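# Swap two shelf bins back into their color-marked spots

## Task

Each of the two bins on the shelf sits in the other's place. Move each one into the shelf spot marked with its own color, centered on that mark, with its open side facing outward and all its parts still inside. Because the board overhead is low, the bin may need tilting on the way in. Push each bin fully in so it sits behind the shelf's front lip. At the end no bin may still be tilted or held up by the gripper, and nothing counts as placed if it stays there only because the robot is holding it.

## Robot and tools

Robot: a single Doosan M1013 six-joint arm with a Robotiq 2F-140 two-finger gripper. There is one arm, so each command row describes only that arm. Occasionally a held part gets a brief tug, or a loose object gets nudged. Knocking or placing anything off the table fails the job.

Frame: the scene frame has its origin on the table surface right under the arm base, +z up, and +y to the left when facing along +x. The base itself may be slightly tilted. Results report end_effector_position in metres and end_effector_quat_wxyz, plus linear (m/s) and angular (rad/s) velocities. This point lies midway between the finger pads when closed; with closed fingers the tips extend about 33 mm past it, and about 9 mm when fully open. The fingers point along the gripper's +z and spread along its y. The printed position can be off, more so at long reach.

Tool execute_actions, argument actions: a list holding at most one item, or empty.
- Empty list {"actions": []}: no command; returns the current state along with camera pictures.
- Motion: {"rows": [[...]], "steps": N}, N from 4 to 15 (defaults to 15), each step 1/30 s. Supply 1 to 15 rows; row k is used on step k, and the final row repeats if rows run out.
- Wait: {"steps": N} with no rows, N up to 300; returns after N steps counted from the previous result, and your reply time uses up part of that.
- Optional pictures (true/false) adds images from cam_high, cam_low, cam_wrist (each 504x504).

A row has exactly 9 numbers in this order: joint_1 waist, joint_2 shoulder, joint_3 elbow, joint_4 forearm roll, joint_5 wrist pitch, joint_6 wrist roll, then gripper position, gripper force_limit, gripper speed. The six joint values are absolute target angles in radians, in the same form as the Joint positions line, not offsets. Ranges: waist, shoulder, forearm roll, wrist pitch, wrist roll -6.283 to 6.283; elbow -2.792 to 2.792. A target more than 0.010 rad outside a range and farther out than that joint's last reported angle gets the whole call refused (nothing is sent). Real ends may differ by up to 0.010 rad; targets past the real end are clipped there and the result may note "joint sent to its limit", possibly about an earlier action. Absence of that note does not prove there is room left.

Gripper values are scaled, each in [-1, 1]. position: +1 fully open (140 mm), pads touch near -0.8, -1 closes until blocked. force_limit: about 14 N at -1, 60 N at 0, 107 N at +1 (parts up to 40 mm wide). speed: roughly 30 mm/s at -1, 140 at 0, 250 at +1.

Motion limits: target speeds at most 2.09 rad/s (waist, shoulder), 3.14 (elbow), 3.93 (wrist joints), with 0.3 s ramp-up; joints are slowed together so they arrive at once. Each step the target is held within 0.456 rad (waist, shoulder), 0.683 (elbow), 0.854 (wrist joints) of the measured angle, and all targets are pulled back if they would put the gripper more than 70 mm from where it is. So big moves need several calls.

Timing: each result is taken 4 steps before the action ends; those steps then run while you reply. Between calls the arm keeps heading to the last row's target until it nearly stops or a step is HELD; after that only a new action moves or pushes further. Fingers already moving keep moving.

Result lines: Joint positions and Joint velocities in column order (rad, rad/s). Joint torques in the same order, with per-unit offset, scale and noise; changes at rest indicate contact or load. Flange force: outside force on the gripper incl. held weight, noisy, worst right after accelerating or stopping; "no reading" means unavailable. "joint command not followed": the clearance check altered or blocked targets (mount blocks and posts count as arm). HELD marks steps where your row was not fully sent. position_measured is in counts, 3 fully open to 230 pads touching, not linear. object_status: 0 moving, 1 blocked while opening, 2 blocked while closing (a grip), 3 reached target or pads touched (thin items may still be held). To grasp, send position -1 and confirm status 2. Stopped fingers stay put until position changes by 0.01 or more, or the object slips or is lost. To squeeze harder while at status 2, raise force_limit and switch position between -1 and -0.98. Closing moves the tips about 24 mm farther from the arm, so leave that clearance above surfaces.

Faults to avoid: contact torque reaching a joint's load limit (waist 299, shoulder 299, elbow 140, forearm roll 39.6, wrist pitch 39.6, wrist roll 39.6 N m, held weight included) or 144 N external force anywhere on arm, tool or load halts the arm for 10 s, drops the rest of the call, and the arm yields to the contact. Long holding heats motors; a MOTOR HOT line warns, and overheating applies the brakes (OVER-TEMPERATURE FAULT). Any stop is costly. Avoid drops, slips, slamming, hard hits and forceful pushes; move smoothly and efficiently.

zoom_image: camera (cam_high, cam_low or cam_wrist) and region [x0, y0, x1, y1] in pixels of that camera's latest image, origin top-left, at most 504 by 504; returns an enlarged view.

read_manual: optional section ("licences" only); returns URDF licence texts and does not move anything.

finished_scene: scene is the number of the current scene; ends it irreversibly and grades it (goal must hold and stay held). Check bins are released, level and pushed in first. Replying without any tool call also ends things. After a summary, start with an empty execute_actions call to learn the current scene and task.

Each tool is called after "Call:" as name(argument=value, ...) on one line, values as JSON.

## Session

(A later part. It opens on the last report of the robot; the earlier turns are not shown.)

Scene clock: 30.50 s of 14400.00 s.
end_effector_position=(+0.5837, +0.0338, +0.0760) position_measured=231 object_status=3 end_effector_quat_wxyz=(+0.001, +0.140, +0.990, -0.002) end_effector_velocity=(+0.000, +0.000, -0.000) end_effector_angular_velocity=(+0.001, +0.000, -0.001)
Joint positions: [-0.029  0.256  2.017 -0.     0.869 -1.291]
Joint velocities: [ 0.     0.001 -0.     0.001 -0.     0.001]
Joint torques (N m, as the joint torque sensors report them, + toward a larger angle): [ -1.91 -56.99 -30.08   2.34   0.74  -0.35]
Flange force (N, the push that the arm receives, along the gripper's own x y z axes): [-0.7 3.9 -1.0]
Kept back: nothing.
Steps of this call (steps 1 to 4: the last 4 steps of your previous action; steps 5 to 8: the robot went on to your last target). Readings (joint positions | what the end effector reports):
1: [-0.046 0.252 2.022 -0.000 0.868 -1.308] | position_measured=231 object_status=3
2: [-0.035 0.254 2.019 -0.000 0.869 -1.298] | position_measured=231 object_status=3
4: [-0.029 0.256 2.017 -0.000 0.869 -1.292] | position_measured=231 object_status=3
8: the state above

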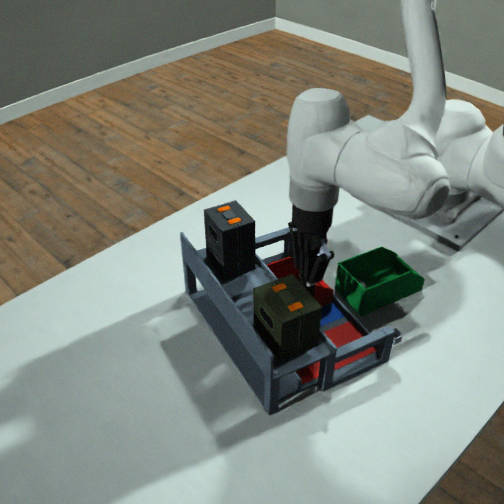

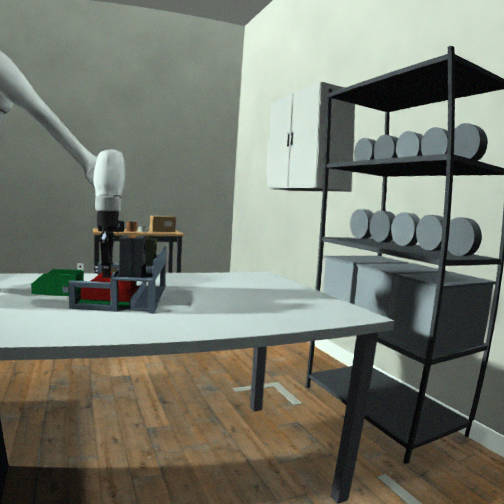

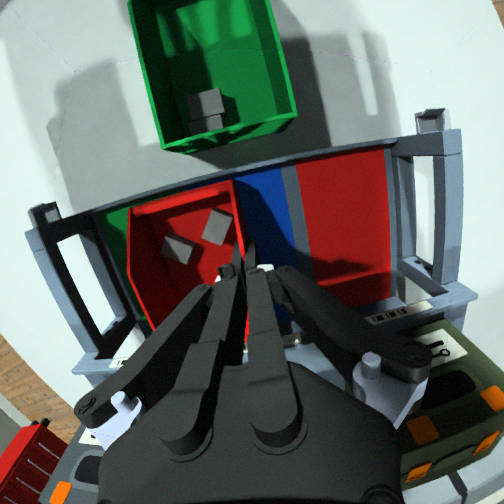

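Call:
execute_actions(actions=[{"rows":[[-0.0288,0.2578,2.0186,0,0.8652,-1.2914,-1,0.6,0],[-0.0288,0.2578,2.0186,0,0.8652,-1.2914,-1,0.6,0],[-0.0288,0.2578,2.0186,0,0.8652,-1.2914,-0.4,0.6,0]],"steps":10}])

Call:
execute_actions(actions=[{"rows":[[-0.0288,0.1978,1.9715,0,0.9723,-1.2914,-0.4,0.6,0]],"steps":10}])

Call:
execute_actions(actions=[{"rows":[[-0.2011,0.1611,2.0169,0,0.9636,-1.4637,-0.4,0.6,0]]}])

Call:
execute_actions(actions=[{"steps":5}], pictures=true)

Scene clock: 30.93 s of 14400.00 s.
end_effector_position=(+0.5836, +0.0338, +0.0740) position_measured=213 object_status=0 end_effector_quat_wxyz=(+0.001, +0.140, +0.990, -0.002) end_effector_velocity=(-0.000, +0.000, -0.000) end_effector_angular_velocity=(+0.000, +0.000, +0.000)
Joint positions: [-0.029  0.258  2.018 -0.     0.865 -1.291]
Joint velocities: [ 0.     0.     0.001  0.    -0.001 -0.   ]
Joint torques (N m, as the joint torque sensors report them, + toward a larger angle): [  0.83 -55.14 -28.96   2.65   0.69   0.15]
Flange force (N, the push that the arm receives, along the gripper's own x y z axes): [-1.8 -1.7 -3.6]
Steps of this call (steps 1 to 7: the robot went on to your last target; steps 8 to 13: the first 6 steps of this action). Readings (joint positions | what the end effector reports):
8: [-0.029 0.256 2.017 -0.000 0.869 -1.291] | position_measured=231 object_status=3
9: [-0.029 0.257 2.017 -0.000 0.867 -1.291] | position_measured=231 object_status=3
11: [-0.029 0.258 2.018 -0.000 0.866 -1.291] | position_measured=231 object_status=0
13: the state above

Scene clock: 31.27 s of 14400.00 s.
end_effector_position=(+0.5843, +0.0340, +0.1281) position_measured=179 object_status=3 end_effector_quat_wxyz=(+0.001, +0.140, +0.990, -0.001) end_effector_velocity=(-0.013, +0.001, +0.146) end_effector_angular_velocity=(+0.000, +0.002, -0.001)
Joint positions: [-0.029  0.2    1.973  0.     0.967 -1.291]
Joint velocities: [-0.    -0.163 -0.111  0.     0.276  0.001]
Joint torques (N m, as the joint torque sensors report them, + toward a larger angle): [ -6.87  -1.85 -10.03   0.77   0.42   0.49]
Flange force (N, the push that the arm receives, along the gripper's own x y z axes): [-2.6 2.6 1.8]
Steps of this call (steps 1 to 4: the last 4 steps of your previous action; steps 5 to 10: the first 6 steps of this action). Readings (joint positions | what the end effector reports):
5: [-0.029 0.258 2.019 -0.000 0.865 -1.291] | position_measured=179 object_status=0
6: [-0.029 0.255 2.016 -0.000 0.872 -1.291] | position_measured=179 object_status=0
8: [-0.029 0.226 1.993 -0.000 0.923 -1.291] | position_measured=179 object_status=0
10: the state above

Scene clock: 31.77 s of 14400.00 s.
end_effector_position=(+0.5560, -0.0622, +0.1303) position_measured=179 object_status=3 end_effector_quat_wxyz=(+0.001, +0.140, +0.990, -0.002) end_effector_velocity=(-0.004, -0.012, +0.001) end_effector_angular_velocity=(-0.000, -0.003, +0.002)
Joint positions: [-0.201  0.161  2.017  0.     0.964 -1.463]
Joint velocities: [-0.023 -0.006  0.006  0.    -0.002 -0.025]
Joint torques (N m, as the joint torque sensors report them, + toward a larger angle): [ 14.87 -50.82 -32.78   3.03   0.65   0.1 ]
Flange force (N, the push that the arm receives, along the gripper's own x y z axes): [-3.8 0.3 0.1]
Steps of this call (steps 1 to 4: the last 4 steps of your previous action; steps 5 to 15: the first 11 steps of this action). Readings (joint positions | what the end effector reports):
5: [-0.029 0.198 1.972 0.000 0.972 -1.291] | position_measured=179 object_status=3
6: [-0.032 0.197 1.973 0.000 0.971 -1.294] | position_measured=179 object_status=3
8: [-0.062 0.191 1.983 0.000 0.969 -1.324] | position_measured=179 object_status=3
12: [-0.171 0.168 2.010 0.000 0.965 -1.433] | position_measured=179 object_status=3
15: the state above

Scene clock: 31.93 s of 14400.00 s.
end_effector_position=(+0.5560, -0.0623, +0.1302) position_measured=179 object_status=3 end_effector_quat_wxyz=(+0.001, +0.140, +0.990, -0.002) end_effector_velocity=(+0.000, +0.000, +0.000) end_effector_angular_velocity=(+0.000, -0.001, -0.001)
Joint positions: [-0.201  0.161  2.017  0.     0.964 -1.464]
Joint velocities: [ 0.  0. -0.  0. -0.  0.]
Joint torques (N m, as the joint torque sensors report them, + toward a larger angle): [ -1.22 -49.44 -31.3    3.31   0.81   0.08]
Flange force (N, the push that the arm receives, along the gripper's own x y z axes): [-3.1 2.2 -2.5]
Kept back: nothing.
Steps of this call (steps 1 to 4: the last 4 steps of your previous action; step 5: the robot went on to your last target). Readings (joint positions | what the end effector reports):
1: [-0.201 0.161 2.017 0.000 0.964 -1.463] | position_measured=179 object_status=3
2: [-0.201 0.161 2.017 0.000 0.964 -1.464] | position_measured=179 object_status=3
4: [-0.201 0.161 2.017 0.000 0.964 -1.464] | position_measured=179 object_status=3
5: the state above

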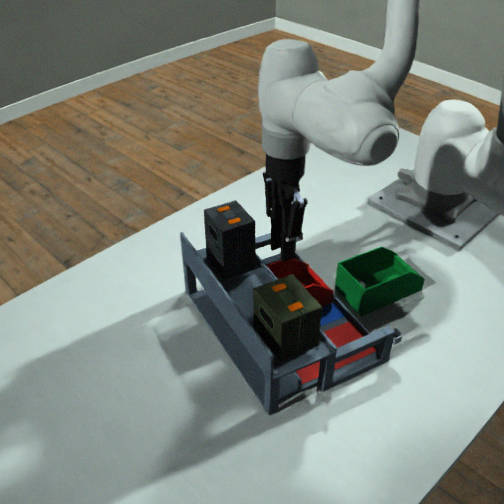

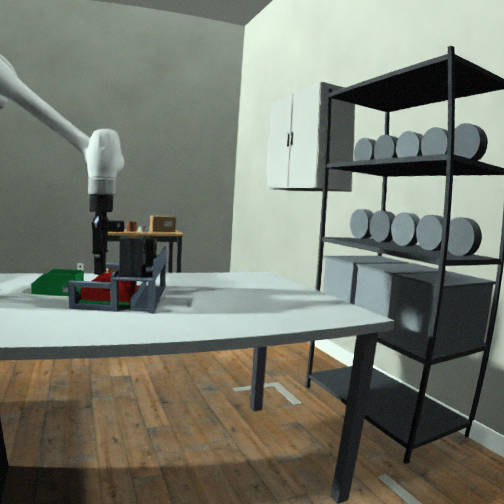

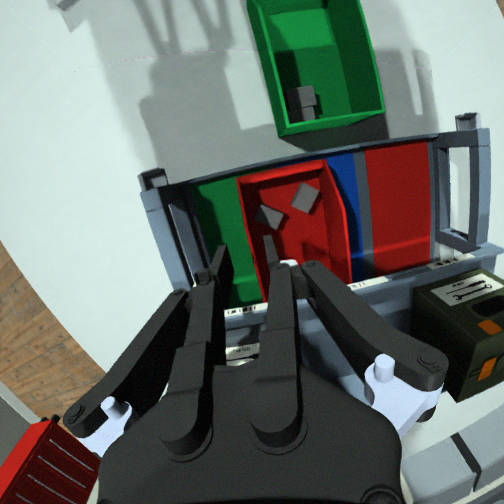

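Call:
execute_actions(actions=[{"rows":[[-0.191,0.2250,2.063,0,0.8536,-1.4536,-0.4,0.6,0]]}], pictures=true)

Call:
zoom_image(camera="cam_wrist", region=[150, 130, 400, 330])

Scene clock: 32.43 s of 14400.00 s.
end_effector_position=(+0.5576, -0.0570, +0.0741) position_measured=179 object_status=3 end_effector_quat_wxyz=(+0.001, +0.140, +0.990, -0.002) end_effector_velocity=(+0.000, +0.000, +0.000) end_effector_angular_velocity=(+0.001, -0.002, -0.002)
Joint positions: [-0.191  0.225  2.063 -0.     0.854 -1.454]
Joint velocities: [-0.    -0.001  0.001  0.001 -0.002  0.001]
Joint torques (N m, as the joint torque sensors report them, + toward a larger angle): [ -0.73 -53.67 -29.41   3.22   0.64  -0.16]
Flange force (N, the push that the arm receives, along the gripper's own x y z axes): [-1.5 1.9 -3.2]
Steps of this call (steps 1 to 4: the robot went on to your last target; steps 5 to 15: the first 11 steps of this action). Readings (joint positions | what the end effector reports):
5: [-0.201 0.161 2.017 0.000 0.963 -1.464] | position_measured=179 object_status=3
6: [-0.201 0.164 2.019 0.000 0.957 -1.464] | position_measured=179 object_status=3
8: [-0.196 0.193 2.040 0.000 0.907 -1.459] | position_measured=179 object_status=3
12: [-0.191 0.225 2.063 -0.000 0.854 -1.454] | position_measured=179 object_status=3
15: the state above

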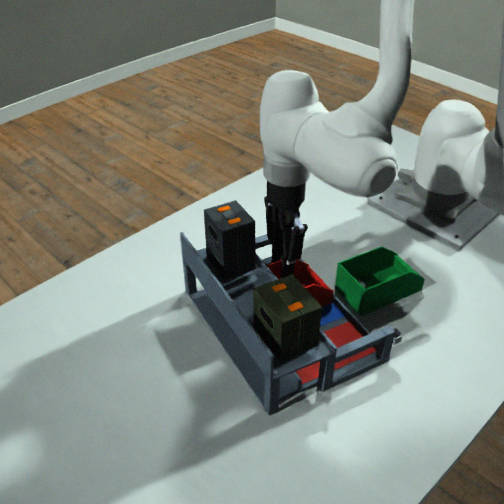

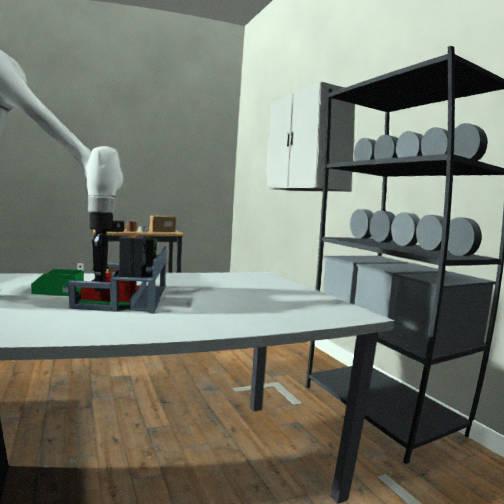

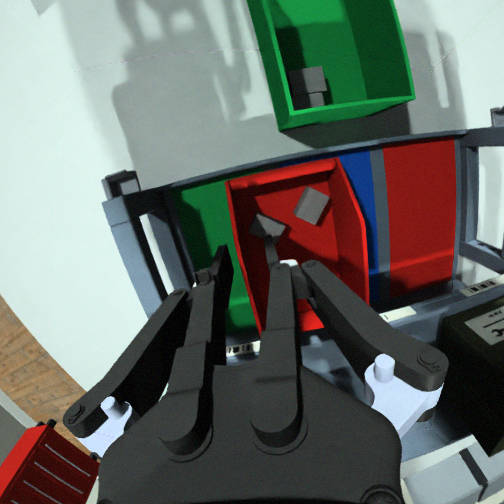

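Region (150, 130, 400, 330) of cam_wrist's 504x504 image, scaled by 2.016, with more detail than that image has; it fills the top 403 rows of this view, and the rest is white.

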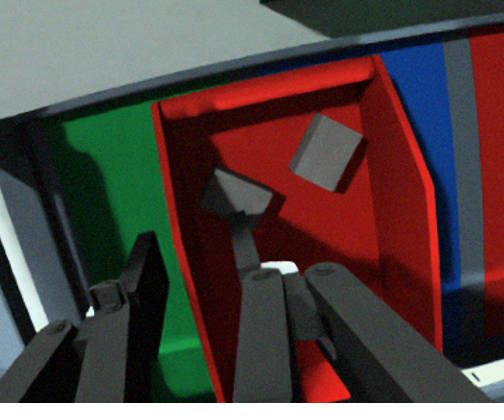

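Call:
execute_actions(actions=[{"rows":[[-0.191,0.2250,2.063,0,0.8536,-1.4536,-1,0.6,-0.3]]}])

Call:
execute_actions(actions=[{"rows":[[-0.191,0.2228,2.0613,0,0.8575,-1.4536,-1,0.6,-0.3],[-0.191,0.2228,2.0613,0,0.8575,-1.4536,-1,0.6,-0.3],[-0.177,0.225,2.0584,0,0.8582,-1.4396,-1,0.6,-0.3],[-0.163,0.2272,2.0554,0,0.859,-1.4256,-1,0.6,-0.3],[-0.149,0.2294,2.0525,0,0.8597,-1.4116,-1,0.6,-0.3],[-0.1348,0.2317,2.0495,0,0.8604,-1.3974,-1,0.6,-0.3],[-0.121,0.2345,2.0457,0,0.8614,-1.3836,-1,0.6,-0.3],[-0.108,0.2373,2.0418,0,0.8625,-1.3706,-1,0.6,-0.3],[-0.095,0.240,2.038,0,0.8636,-1.3576,-1,0.6,-0.3],[-0.081,0.243,2.034,0,0.8646,-1.3436,-1,0.6,-0.3],[-0.068,0.2462,2.0297,0,0.8657,-1.3306,-1,0.6,-0.3],[-0.055,0.2493,2.0255,0,0.8668,-1.3176,-1,0.6,-0.3],[-0.042,0.2525,2.0212,0,0.8679,-1.3046,-1,0.6,-0.3],[-0.0288,0.2556,2.0169,0,0.8691,-1.2914,-1,0.6,-0.3]]}])

Call:
execute_actions(actions=[{"rows":[[-0.016,0.2593,2.0118,0,0.8705,-1.2786,-1,0.6,-0.3],[-0.004,0.263,2.0067,0,0.8719,-1.2666,-1,0.6,-0.3],[0.009,0.267,2.0012,0,0.8734,-1.2536,-1,0.6,-0.3],[0.021,0.271,1.9957,0,0.8749,-1.2416,-1,0.6,-0.3],[0.034,0.2751,1.99,0,0.8765,-1.2286,-1,0.6,-0.3],[0.046,0.2792,1.9843,0,0.8781,-1.2166,-1,0.6,-0.3],[0.058,0.2835,1.9784,0,0.8797,-1.2046,-1,0.6,-0.3]]}], pictures=true)

Call:
zoom_image(camera="cam_wrist", region=[150, 110, 450, 330])

Scene clock: 33.13 s of 14400.00 s.
end_effector_position=(+0.5578, -0.0570, +0.0742) position_measured=231 object_status=0 end_effector_quat_wxyz=(+0.001, +0.140, +0.990, -0.002) end_effector_velocity=(-0.001, +0.000, -0.000) end_effector_angular_velocity=(+0.000, +0.001, -0.000)
Joint positions: [-0.191  0.225  2.063  0.     0.854 -1.454]
Joint velocities: [-0.     0.     0.001  0.    -0.     0.   ]
Joint torques (N m, as the joint torque sensors report them, + toward a larger angle): [ -2.09 -47.01 -25.21   2.63   0.56   0.2 ]
Flange force (N, the push that the arm receives, along the gripper's own x y z axes): [-0.8 3.1 -13.1]
Steps of this call (steps 1 to 4: the last 4 steps of your previous action; steps 5 to 10: the robot went on to your last target; steps 11 to 21: the first 11 steps of this action). Readings (joint positions | what the end effector reports):
11: [-0.191 0.225 2.063 -0.000 0.854 -1.454] | position_measured=179 object_status=0
12: [-0.191 0.225 2.063 -0.000 0.854 -1.454] | position_measured=181 object_status=0
14: [-0.191 0.225 2.063 -0.000 0.854 -1.454] | position_measured=193 object_status=0
18: [-0.191 0.225 2.063 0.000 0.854 -1.454] | position_measured=216 object_status=0
21: the state above

Scene clock: 33.63 s of 14400.00 s.
end_effector_position=(+0.5727, -0.0061, +0.0761) position_measured=231 object_status=3 end_effector_quat_wxyz=(+0.001, +0.140, +0.990, -0.002) end_effector_velocity=(+0.065, +0.223, -0.000) end_effector_angular_velocity=(-0.000, -0.000, +0.002)
Joint positions: [-0.099  0.239  2.039  0.     0.863 -1.361]
Joint velocities: [ 0.397  0.085 -0.115 -0.     0.03   0.396]
Joint torques (N m, as the joint torque sensors report them, + toward a larger angle): [ -1.92 -55.85 -30.39   3.1    0.73  -0.15]
Flange force (N, the push that the arm receives, along the gripper's own x y z axes): [-0.6 4.5 0.3]
Steps of this call (steps 1 to 4: the last 4 steps of your previous action; steps 5 to 15: the first 11 steps of this action). Readings (joint positions | what the end effector reports):
5: [-0.191 0.225 2.063 0.000 0.854 -1.454] | position_measured=231 object_status=3
6: [-0.191 0.224 2.062 0.000 0.855 -1.454] | position_measured=231 object_status=3
8: [-0.187 0.223 2.060 0.000 0.857 -1.450] | position_measured=231 object_status=3
12: [-0.139 0.231 2.050 0.000 0.860 -1.401] | position_measured=231 object_status=3
15: the state above

Scene clock: 34.13 s of 14400.00 s.
end_effector_position=(+0.5989, +0.0860, +0.0757) position_measured=231 object_status=3 end_effector_quat_wxyz=(+0.001, +0.140, +0.990, -0.002) end_effector_velocity=(+0.001, +0.002, +0.000) end_effector_angular_velocity=(+0.000, +0.000, -0.005)
Joint positions: [ 0.058  0.283  1.979  0.     0.88  -1.205]
Joint velocities: [ 0.003  0.002 -0.003  0.     0.002  0.008]
Joint torques (N m, as the joint torque sensors report them, + toward a larger angle): [ -6.77 -57.83 -30.59   2.75   0.78  -0.19]
Flange force (N, the push that the arm receives, along the gripper's own x y z axes): [4.8 0.7 -4.6]
Steps of this call (steps 1 to 4: the last 4 steps of your previous action; steps 5 to 15: the first 11 steps of this action). Readings (joint positions | what the end effector reports):
5: [-0.035 0.254 2.019 0.000 0.869 -1.298] | position_measured=231 object_status=3
6: [-0.026 0.256 2.016 0.000 0.869 -1.289] | position_measured=231 object_status=3
8: [-0.005 0.263 2.007 0.000 0.872 -1.268] | position_measured=231 object_status=3
12: [0.043 0.278 1.985 0.000 0.878 -1.219] | position_measured=231 object_status=3
15: the state above

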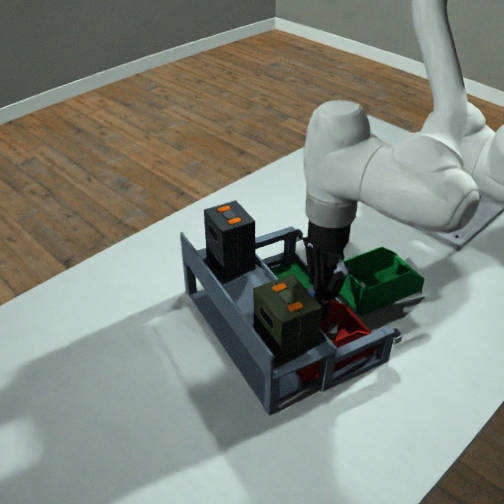

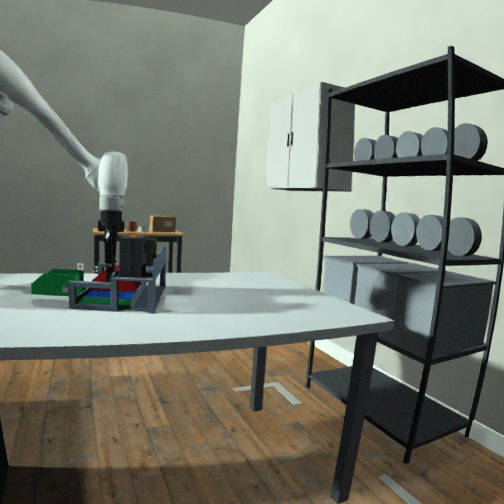

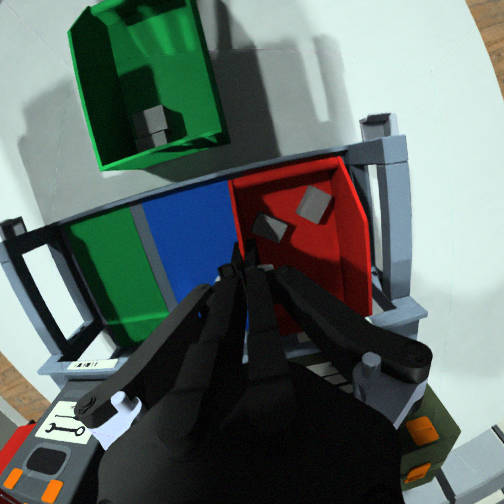

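Region (150, 110, 450, 330) of cam_wrist's 504x504 image, scaled by 1.680, with more detail than that image has; it fills the top 370 rows of this view, and the rest is white.

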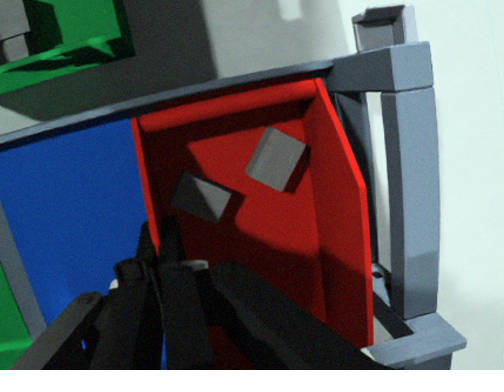

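Call:
execute_actions(actions=[{"rows":[[0.067,0.2905,1.9685,0,0.8826,-1.1956,-1,0.6,-0.3]],"steps":10}], pictures=true)

Call:
zoom_image(camera="cam_wrist", region=[150, 110, 450, 330])

Scene clock: 35.57 s of 14400.00 s.
end_effector_position=(+0.6033, +0.0918, +0.0757) position_measured=231 object_status=3 end_effector_quat_wxyz=(+0.001, +0.140, +0.990, -0.002) end_effector_velocity=(+0.000, +0.000, -0.000) end_effector_angular_velocity=(+0.000, +0.000, -0.001)
Joint positions: [ 0.067  0.291  1.969 -0.     0.883 -1.196]
Joint velocities: [ 0.001  0.    -0.     0.     0.     0.001]
Joint torques (N m, as the joint torque sensors report them, + toward a larger angle): [ -3.91 -59.85 -30.8    2.73   0.5    0.15]
Flange force (N, the push that the arm receives, along the gripper's own x y z axes): [2.3 5.0 -2.6]
Steps of this call (steps 1 to 4: the last 4 steps of your previous action; steps 5 to 15: the robot went on to your last target; steps 16 to 37: nothing new was sent; steps 38 to 43: the first 6 steps of this action). Readings (joint positions | what the end effector reports):
38: [0.058 0.284 1.978 -0.000 0.880 -1.204] | position_measured=231 object_status=3
39: [0.061 0.286 1.975 -0.000 0.881 -1.201] | position_measured=231 object_status=3
41: [0.067 0.290 1.969 -0.000 0.882 -1.196] | position_measured=231 object_status=3
43: the state above

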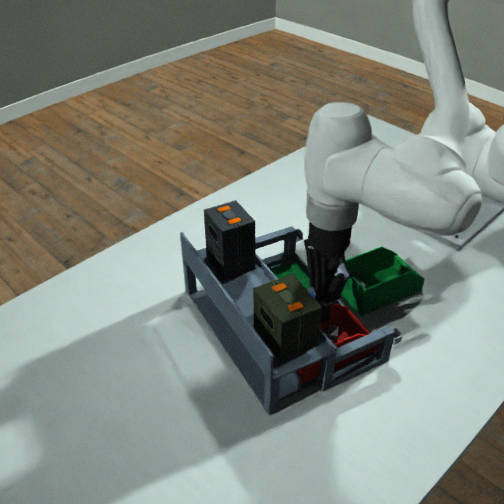

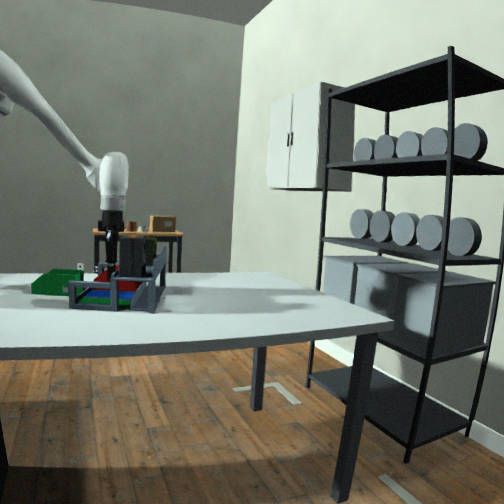

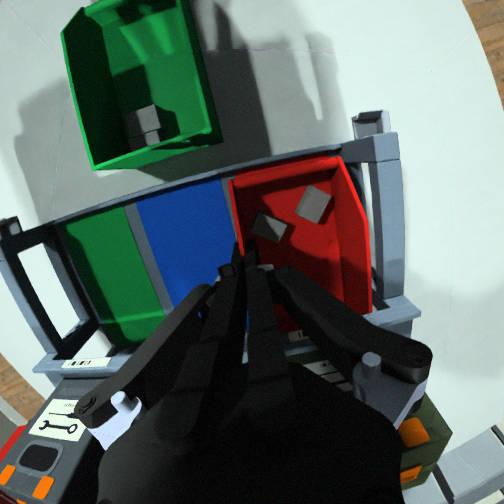

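Region (150, 110, 450, 330) of cam_wrist's 504x504 image, scaled by 1.680, with more detail than that image has; it fills the top 370 rows of this view, and the rest is white.

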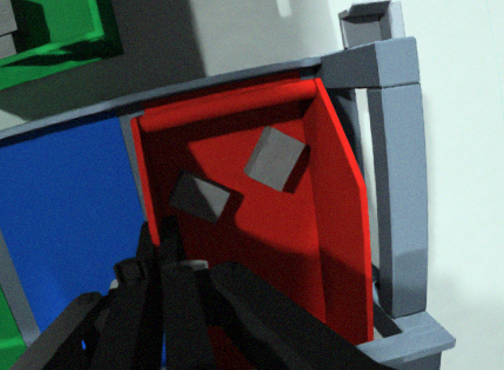

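Call:
execute_actions(actions=[{"rows":[[0.068,0.296,1.961,0,0.8846,-1.178,-1,0.6,-0.3]],"steps":10}], pictures=true)

Call:
zoom_image(camera="cam_wrist", region=[150, 110, 450, 330])

Call:
zoom_image(camera="cam_low", region=[50, 225, 190, 325])

Scene clock: 35.97 s of 14400.00 s.
end_effector_position=(+0.6072, +0.0929, +0.0756) position_measured=231 object_status=3 end_effector_quat_wxyz=(+0.001, +0.148, +0.989, -0.002) end_effector_velocity=(-0.000, +0.000, +0.000) end_effector_angular_velocity=(-0.000, +0.000, -0.001)
Joint positions: [ 0.068  0.296  1.961 -0.     0.885 -1.178]
Joint velocities: [ 0.    -0.     0.    -0.     0.     0.002]
Joint torques (N m, as the joint torque sensors report them, + toward a larger angle): [ -3.58 -63.41 -31.16   3.27   0.77   0.  ]
Flange force (N, the push that the arm receives, along the gripper's own x y z axes): [-0.5 6.3 1.4]
Steps of this call (steps 1 to 4: the last 4 steps of your previous action; steps 5 to 6: the robot went on to your last target; steps 7 to 12: the first 6 steps of this action). Readings (joint positions | what the end effector reports):
7: [0.067 0.291 1.968 -0.000 0.883 -1.195] | position_measured=231 object_status=3
8: [0.067 0.292 1.966 -0.000 0.883 -1.189] | position_measured=231 object_status=3
10: [0.068 0.296 1.961 -0.000 0.884 -1.179] | position_measured=231 object_status=3
12: the state above

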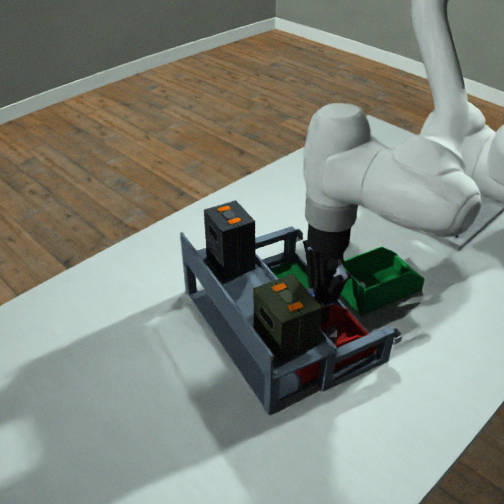

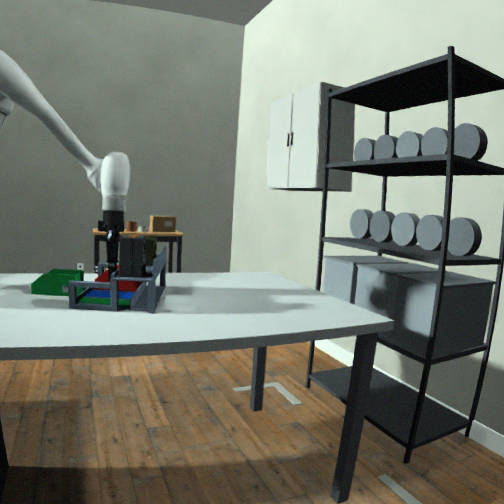

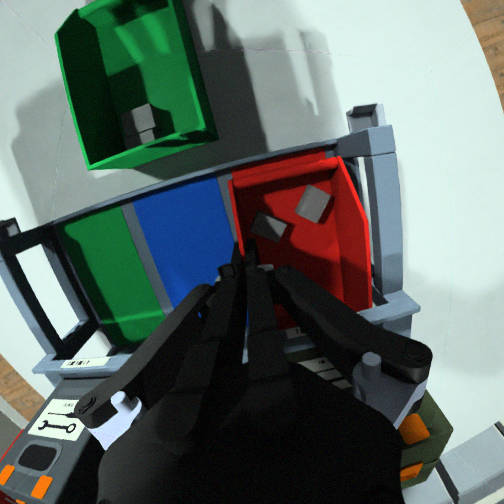

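Region (150, 110, 450, 330) of cam_wrist's 504x504 image, scaled by 1.680, with more detail than that image has; it fills the top 370 rows of this view, and the rest is white.

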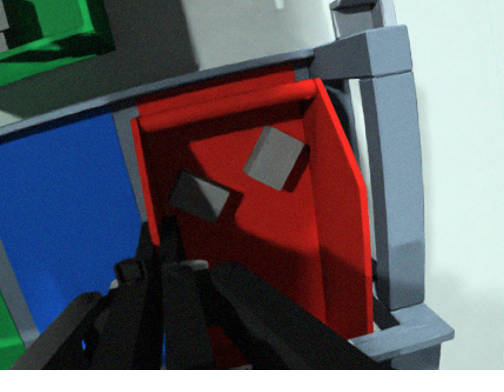

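Region (50, 225, 190, 325) of cam_low's 504x504 image, scaled by 3.600, with more detail than that image has; it fills the top 360 rows of this view, and the rest is white.

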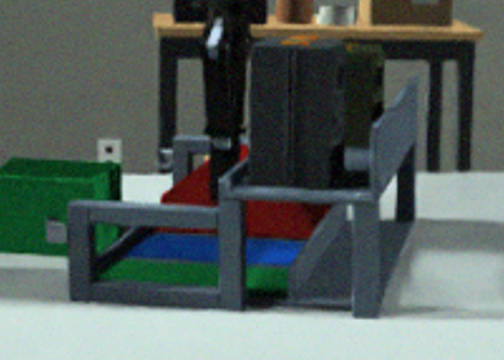

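Call:
execute_actions(actions=[{"rows":[[0.0675,0.298,1.9626,0,0.881,-1.186,-1,0.6,0],[0.0675,0.298,1.9626,0,0.881,-1.186,-1,0.6,0],[0.0675,0.298,1.9626,0,0.881,-1.186,-1,0.6,0],[0.0675,0.298,1.9626,0,0.881,-1.186,-0.4,0.6,0]],"steps":11}])

Call:
execute_actions(actions=[{"rows":[[0.0675,0.23,1.912,0,0.9996,-1.186,-0.4,0.6,0]],"steps":11}])

Call:
execute_actions(actions=[{"rows":[[0.2399,-0.0557,2.2381,0,0.9592,-1.0227,-0.4,0.6,0]]}])

Call:
execute_actions(actions=[{"steps":15}], pictures=true)

Scene clock: 36.50 s of 14400.00 s.
end_effector_position=(+0.6070, +0.0927, +0.0736) position_measured=213 object_status=0 end_effector_quat_wxyz=(+0.001, +0.145, +0.989, -0.002) end_effector_velocity=(+0.000, -0.001, -0.000) end_effector_angular_velocity=(+0.000, -0.001, +0.001)
Joint positions: [ 0.068  0.298  1.963  0.     0.881 -1.186]
Joint velocities: [-0.001  0.     0.    -0.    -0.001 -0.002]
Joint torques (N m, as the joint torque sensors report them, + toward a larger angle): [ -3.54 -55.98 -29.71   2.95   0.82   0.07]
Flange force (N, the push that the arm receives, along the gripper's own x y z axes): [5.9 3.0 -6.7]
Steps of this call (steps 1 to 4: the last 4 steps of your previous action; steps 5 to 9: the robot went on to your last target; steps 10 to 16: the first 7 steps of this action). Readings (joint positions | what the end effector reports):
10: [0.068 0.296 1.961 -0.000 0.885 -1.178] | position_measured=231 object_status=3
11: [0.068 0.297 1.961 0.000 0.883 -1.181] | position_measured=231 object_status=3
13: [0.068 0.298 1.962 0.000 0.881 -1.185] | position_measured=231 object_status=0
16: the state above

Scene clock: 36.87 s of 14400.00 s.
end_effector_position=(+0.6059, +0.0926, +0.1382) position_measured=179 object_status=3 end_effector_quat_wxyz=(+0.001, +0.145, +0.989, -0.001) end_effector_velocity=(-0.011, -0.001, +0.035) end_effector_angular_velocity=(-0.001, +0.013, +0.001)
Joint positions: [ 0.067  0.23   1.912  0.     0.998 -1.186]
Joint velocities: [-0.    -0.042 -0.02   0.     0.074 -0.001]
Joint torques (N m, as the joint torque sensors report them, + toward a larger angle): [ -7.65  -6.03 -12.34   0.7    0.51   0.16]
Flange force (N, the push that the arm receives, along the gripper's own x y z axes): [-3.3 4.5 -0.8]
Steps of this call (steps 1 to 4: the last 4 steps of your previous action; steps 5 to 11: the first 7 steps of this action). Readings (joint positions | what the end effector reports):
5: [0.068 0.298 1.963 0.000 0.881 -1.186] | position_measured=179 object_status=0
6: [0.067 0.295 1.960 0.000 0.888 -1.186] | position_measured=179 object_status=0
8: [0.067 0.266 1.938 -0.000 0.939 -1.186] | position_measured=179 object_status=0
11: the state above

Scene clock: 37.37 s of 14400.00 s.
end_effector_position=(+0.4612, +0.1368, +0.1406) position_measured=179 object_status=3 end_effector_quat_wxyz=(+0.001, +0.141, +0.990, -0.002) end_effector_velocity=(-0.514, +0.096, -0.031) end_effector_angular_velocity=(-0.000, +0.003, +0.022)
Joint positions: [ 0.188  0.03   2.141  0.     0.97  -1.072]
Joint velocities: [ 0.425 -0.704  0.798  0.    -0.092  0.403]
Joint torques (N m, as the joint torque sensors report them, + toward a larger angle): [ -3.13 -36.96 -31.12   2.95   0.96   0.1 ]
Flange force (N, the push that the arm receives, along the gripper's own x y z axes): [0.7 3.3 -1.0]
Steps of this call (steps 1 to 4: the last 4 steps of your previous action; steps 5 to 15: the first 11 steps of this action). Readings (joint positions | what the end effector reports):
5: [0.067 0.230 1.912 0.000 1.000 -1.186] | position_measured=179 object_status=3
6: [0.069 0.227 1.916 0.000 0.998 -1.185] | position_measured=179 object_status=3
8: [0.087 0.197 1.951 0.000 0.992 -1.167] | position_measured=179 object_status=3
12: [0.146 0.101 2.061 0.000 0.980 -1.112] | position_measured=179 object_status=3
15: the state above

Scene clock: 37.87 s of 14400.00 s.
end_effector_position=(+0.3989, +0.1454, +0.1344) position_measured=179 object_status=3 end_effector_quat_wxyz=(+0.001, +0.140, +0.990, -0.002) end_effector_velocity=(+0.000, +0.000, +0.000) end_effector_angular_velocity=(+0.001, -0.000, -0.000)
Joint positions: [ 0.24  -0.056  2.238  0.     0.959 -1.023]
Joint velocities: [-0.    -0.    -0.001  0.001  0.     0.   ]
Joint torques (N m, as the joint torque sensors report them, + toward a larger angle): [ -2.11 -28.92 -31.72   3.14   0.87  -0.09]
Flange force (N, the push that the arm receives, along the gripper's own x y z axes): [-1.3 7.0 -0.2]
Kept back: nothing.
Steps of this call (steps 1 to 4: the last 4 steps of your previous action; steps 5 to 15: the robot went on to your last target). Readings (joint positions | what the end effector reports):
1: [0.203 0.006 2.168 0.000 0.967 -1.058] | position_measured=179 object_status=3
2: [0.217 -0.017 2.194 0.000 0.964 -1.045] | position_measured=179 object_status=3
4: [0.236 -0.049 2.231 0.000 0.960 -1.027] | position_measured=179 object_status=3
8: [0.240 -0.056 2.238 0.000 0.959 -1.023] | position_measured=179 object_status=3
15: the state above

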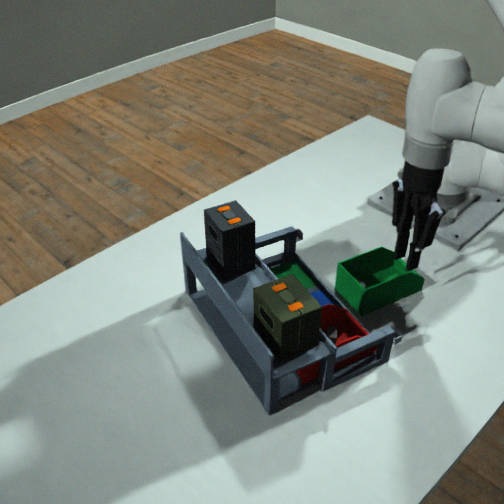

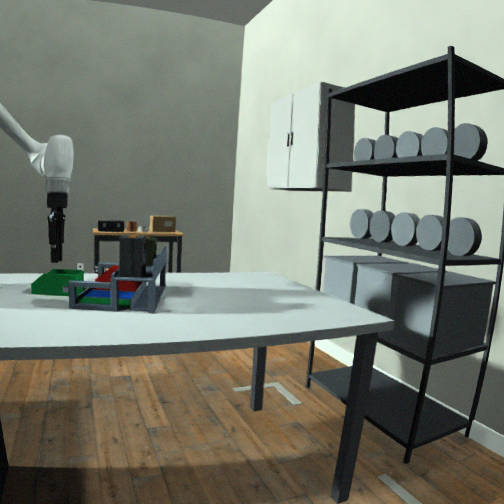

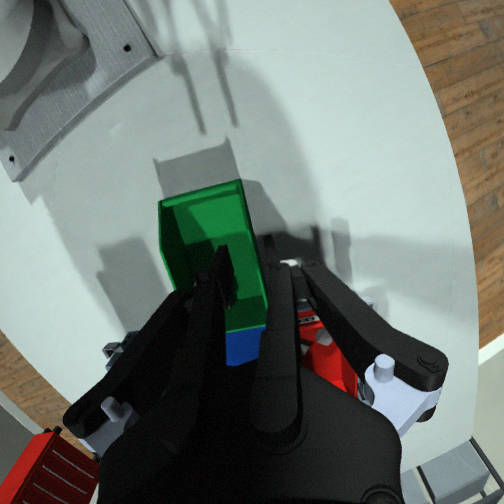

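Call:
execute_actions(actions=[{"rows":[[0.3331,-0.0177,2.4052,-0.2109,0.6033,-0.7646,-0.4,0.6,0]]}])

Call:
execute_actions(actions=[{"steps":6}], pictures=true)

Scene clock: 38.33 s of 14400.00 s.
end_effector_position=(+0.3991, +0.1452, +0.0557) position_measured=179 object_status=3 end_effector_quat_wxyz=(+0.099, +0.139, +0.985, -0.016) end_effector_velocity=(+0.003, +0.007, -0.011) end_effector_angular_velocity=(+0.008, -0.046, +0.011)
Joint positions: [ 0.333 -0.018  2.405 -0.21   0.605 -0.766]
Joint velocities: [ 0.021  0.008  0.028 -0.042 -0.077  0.053]
Joint torques (N m, as the joint torque sensors report them, + toward a larger angle): [ -7.07 -32.66 -42.85   4.02  -0.23  -0.07]
Flange force (N, the push that the arm receives, along the gripper's own x y z axes): [0.7 4.8 0.6]
Steps of this call (steps 1 to 3: the robot went on to your last target; steps 4 to 14: the first 11 steps of this action). Readings (joint positions | what the end effector reports):
4: [0.240 -0.056 2.238 -0.000 0.959 -1.023] | position_measured=179 object_status=3
5: [0.242 -0.055 2.241 -0.004 0.952 -1.017] | position_measured=179 object_status=3
7: [0.256 -0.049 2.267 -0.037 0.896 -0.977] | position_measured=179 object_status=3
11: [0.315 -0.025 2.374 -0.171 0.671 -0.813] | position_measured=179 object_status=3
14: the state above

Scene clock: 38.53 s of 14400.00 s.
end_effector_position=(+0.3992, +0.1453, +0.0555) position_measured=179 object_status=3 end_effector_quat_wxyz=(+0.100, +0.139, +0.985, -0.015) end_effector_velocity=(-0.001, -0.001, -0.001) end_effector_angular_velocity=(-0.001, +0.002, +0.000)
Joint positions: [ 0.333 -0.018  2.405 -0.211  0.603 -0.765]
Joint velocities: [ 0.     0.001  0.002 -0.001 -0.001  0.001]
Joint torques (N m, as the joint torque sensors report them, + toward a larger angle): [ -0.96 -25.5  -25.96   2.12   0.48  -0.12]
Flange force (N, the push that the arm receives, along the gripper's own x y z axes): [-1.0 3.2 -1.8]
Kept back: nothing.
Steps of this call (steps 1 to 4: the last 4 steps of your previous action; steps 5 to 6: the robot went on to your last target). Readings (joint positions | what the end effector reports):
1: [0.333 -0.018 2.405 -0.210 0.604 -0.765] | position_measured=179 object_status=3
2: [0.333 -0.018 2.405 -0.211 0.604 -0.765] | position_measured=179 object_status=3
4: [0.333 -0.018 2.405 -0.211 0.603 -0.765] | position_measured=179 object_status=3
6: the state above

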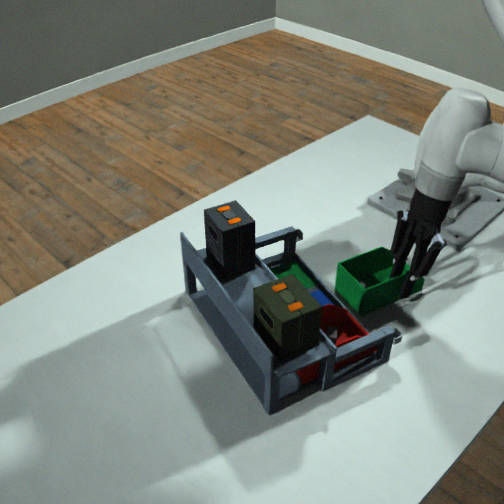

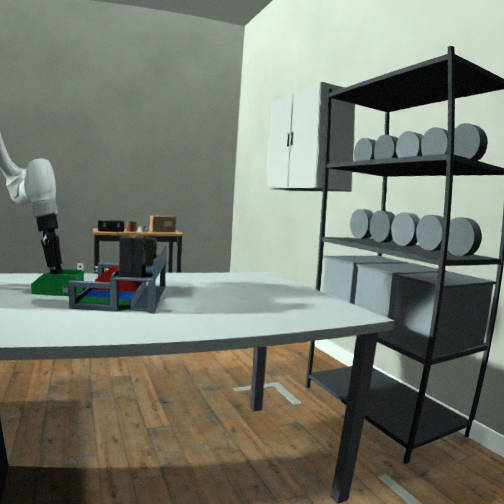

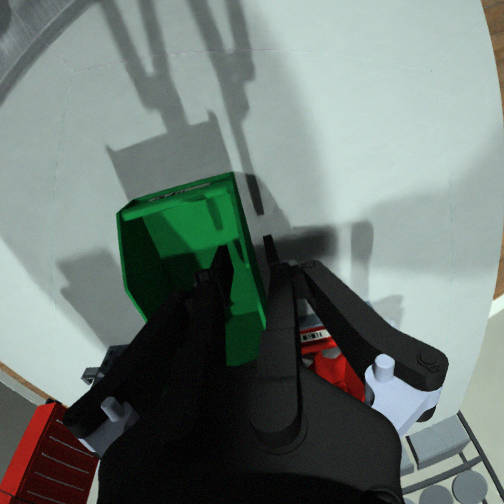

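Call:
execute_actions(actions=[{"rows":[[0.3331,-0.0177,2.4052,-0.2109,0.6033,-0.7646,-1,0.6,-0.3]]}])

Call:
execute_actions(actions=[{"rows":[[0.2399,-0.0557,2.2381,0,0.9592,-1.0227,-1,0.6,-0.3]]}])

Call:
execute_actions(actions=[{"rows":[[0.0294,-0.1282,2.3237,0,0.9461,-1.2332,-1,0.6,-0.3]]}])

Call:
execute_actions(actions=[{"rows":[[-0.062,-0.0101,2.2168,0,0.9349,-1.3246,-1,0.6,-0.3]]}])

Call:
execute_actions(actions=[{"steps":6}], pictures=true)

Scene clock: 39.23 s of 14400.00 s.
end_effector_position=(+0.3992, +0.1452, +0.0555) position_measured=231 object_status=0 end_effector_quat_wxyz=(+0.100, +0.139, +0.985, -0.015) end_effector_velocity=(-0.000, -0.000, -0.000) end_effector_angular_velocity=(-0.001, +0.001, +0.001)
Joint positions: [ 0.333 -0.018  2.405 -0.211  0.603 -0.765]
Joint velocities: [ 0.     0.     0.001 -0.     0.    -0.   ]
Joint torques (N m, as the joint torque sensors report them, + toward a larger angle): [ -1.87 -22.38 -24.2    1.77  -0.28  -0.2 ]
Flange force (N, the push that the arm receives, along the gripper's own x y z axes): [0.9 3.5 -12.9]
Steps of this call (steps 1 to 10: the robot went on to your last target; steps 11 to 21: the first 11 steps of this action). Readings (joint positions | what the end effector reports):
11: [0.333 -0.018 2.405 -0.211 0.603 -0.765] | position_measured=179 object_status=0
12: [0.333 -0.018 2.405 -0.211 0.603 -0.765] | position_measured=181 object_status=0
14: [0.333 -0.018 2.405 -0.211 0.603 -0.765] | position_measured=193 object_status=0
18: [0.333 -0.018 2.405 -0.211 0.603 -0.765] | position_measured=216 object_status=0
21: the state above

Scene clock: 39.73 s of 14400.00 s.
end_effector_position=(+0.3991, +0.1452, +0.1342) position_measured=231 object_status=3 end_effector_quat_wxyz=(+0.001, +0.140, +0.990, -0.002) end_effector_velocity=(-0.007, +0.001, +0.016) end_effector_angular_velocity=(+0.022, +0.048, +0.009)
Joint positions: [ 0.24  -0.056  2.239 -0.001  0.958 -1.022]
Joint velocities: [-0.021 -0.008 -0.027  0.041  0.076 -0.053]
Joint torques (N m, as the joint torque sensors report them, + toward a larger angle): [  0.11 -22.97 -17.2    1.08   0.74  -0.41]
Flange force (N, the push that the arm receives, along the gripper's own x y z axes): [1.6 15.8 4.3]
Steps of this call (steps 1 to 4: the last 4 steps of your previous action; steps 5 to 15: the first 11 steps of this action). Readings (joint positions | what the end effector reports):
5: [0.333 -0.018 2.405 -0.211 0.603 -0.765] | position_measured=231 object_status=3
6: [0.331 -0.018 2.402 -0.207 0.610 -0.769] | position_measured=231 object_status=3
8: [0.317 -0.024 2.376 -0.174 0.666 -0.810] | position_measured=231 object_status=3
12: [0.257 -0.048 2.269 -0.040 0.892 -0.974] | position_measured=231 object_status=3
15: the state above

Scene clock: 40.23 s of 14400.00 s.
end_effector_position=(+0.3720, +0.0569, +0.1248) position_measured=231 object_status=3 end_effector_quat_wxyz=(+0.001, +0.140, +0.990, -0.002) end_effector_velocity=(-0.026, -0.059, -0.008) end_effector_angular_velocity=(-0.000, +0.001, -0.004)
Joint positions: [ 0.032 -0.127  2.323  0.     0.946 -1.231]
Joint velocities: [-0.154 -0.052  0.06  -0.    -0.007 -0.149]
Joint torques (N m, as the joint torque sensors report them, + toward a larger angle): [  5.65 -17.24 -39.24   3.89  -0.22  -0.17]
Flange force (N, the push that the arm receives, along the gripper's own x y z axes): [4.3 8.1 2.4]
Steps of this call (steps 1 to 4: the last 4 steps of your previous action; steps 5 to 15: the first 11 steps of this action). Readings (joint positions | what the end effector reports):
5: [0.240 -0.056 2.238 -0.000 0.959 -1.023] | position_measured=231 object_status=3
6: [0.236 -0.057 2.239 0.000 0.958 -1.027] | position_measured=231 object_status=3
8: [0.207 -0.067 2.252 0.000 0.954 -1.056] | position_measured=231 object_status=3
12: [0.081 -0.110 2.303 0.000 0.948 -1.181] | position_measured=231 object_status=3
15: the state above

Scene clock: 40.73 s of 14400.00 s.
end_effector_position=(+0.4441, +0.0194, +0.1246) position_measured=231 object_status=3 end_effector_quat_wxyz=(+0.000, +0.140, +0.990, -0.002) end_effector_velocity=(+0.002, -0.000, +0.001) end_effector_angular_velocity=(+0.000, -0.002, +0.002)
Joint positions: [-0.062 -0.01   2.217  0.     0.935 -1.325]
Joint velocities: [-0.     0.001 -0.003  0.     0.    -0.002]
Joint torques (N m, as the joint torque sensors report them, + toward a larger angle): [ -2.22 -33.59 -32.48   2.43   0.27   0.05]
Flange force (N, the push that the arm receives, along the gripper's own x y z axes): [-1.7 5.7 0.4]
Steps of this call (steps 1 to 4: the last 4 steps of your previous action; steps 5 to 15: the first 11 steps of this action). Readings (joint positions | what the end effector reports):
5: [0.029 -0.128 2.324 0.000 0.946 -1.233] | position_measured=231 object_status=3
6: [0.027 -0.125 2.320 0.000 0.946 -1.236] | position_measured=231 object_status=3
8: [0.004 -0.095 2.292 0.000 0.943 -1.259] | position_measured=231 object_status=3
12: [-0.059 -0.014 2.220 0.000 0.935 -1.321] | position_measured=231 object_status=3
15: the state above

Scene clock: 40.93 s of 14400.00 s.
end_effector_position=(+0.4443, +0.0194, +0.1248) position_measured=231 object_status=3 end_effector_quat_wxyz=(+0.001, +0.140, +0.990, -0.002) end_effector_velocity=(-0.001, +0.000, -0.001) end_effector_angular_velocity=(+0.000, +0.001, +0.001)
Joint positions: [-0.062 -0.01   2.217  0.     0.935 -1.325]
Joint velocities: [ 0.001  0.     0.001 -0.    -0.     0.   ]
Joint torques (N m, as the joint torque sensors report them, + toward a larger angle): [ -1.46 -32.14 -33.7    2.76   0.64   0.03]
Flange force (N, the push that the arm receives, along the gripper's own x y z axes): [1.3 2.6 1.3]
Kept back: nothing.
Steps of this call (steps 1 to 4: the last 4 steps of your previous action; steps 5 to 6: the robot went on to your last target). Readings (joint positions | what the end effector reports):
1: [-0.062 -0.010 2.217 0.000 0.935 -1.325] | position_measured=231 object_status=3
2: [-0.062 -0.010 2.217 0.000 0.935 -1.325] | position_measured=231 object_status=3
4: [-0.062 -0.010 2.217 0.000 0.935 -1.325] | position_measured=231 object_status=3
6: the state above

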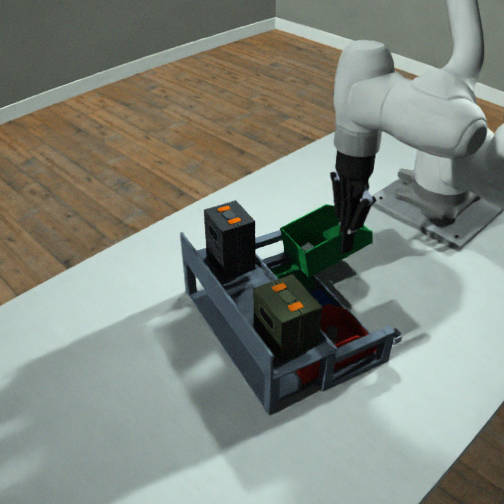

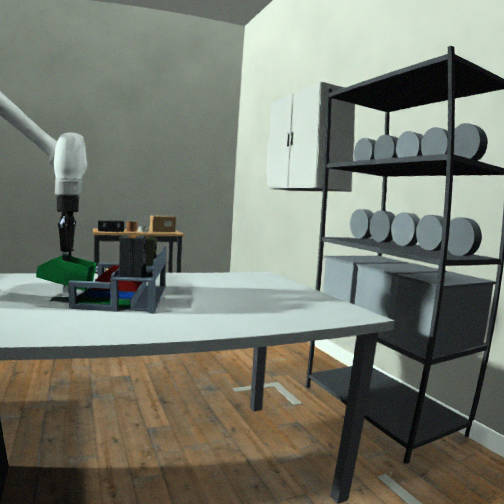

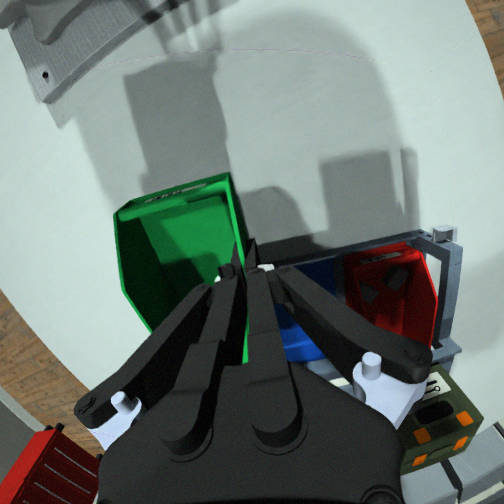

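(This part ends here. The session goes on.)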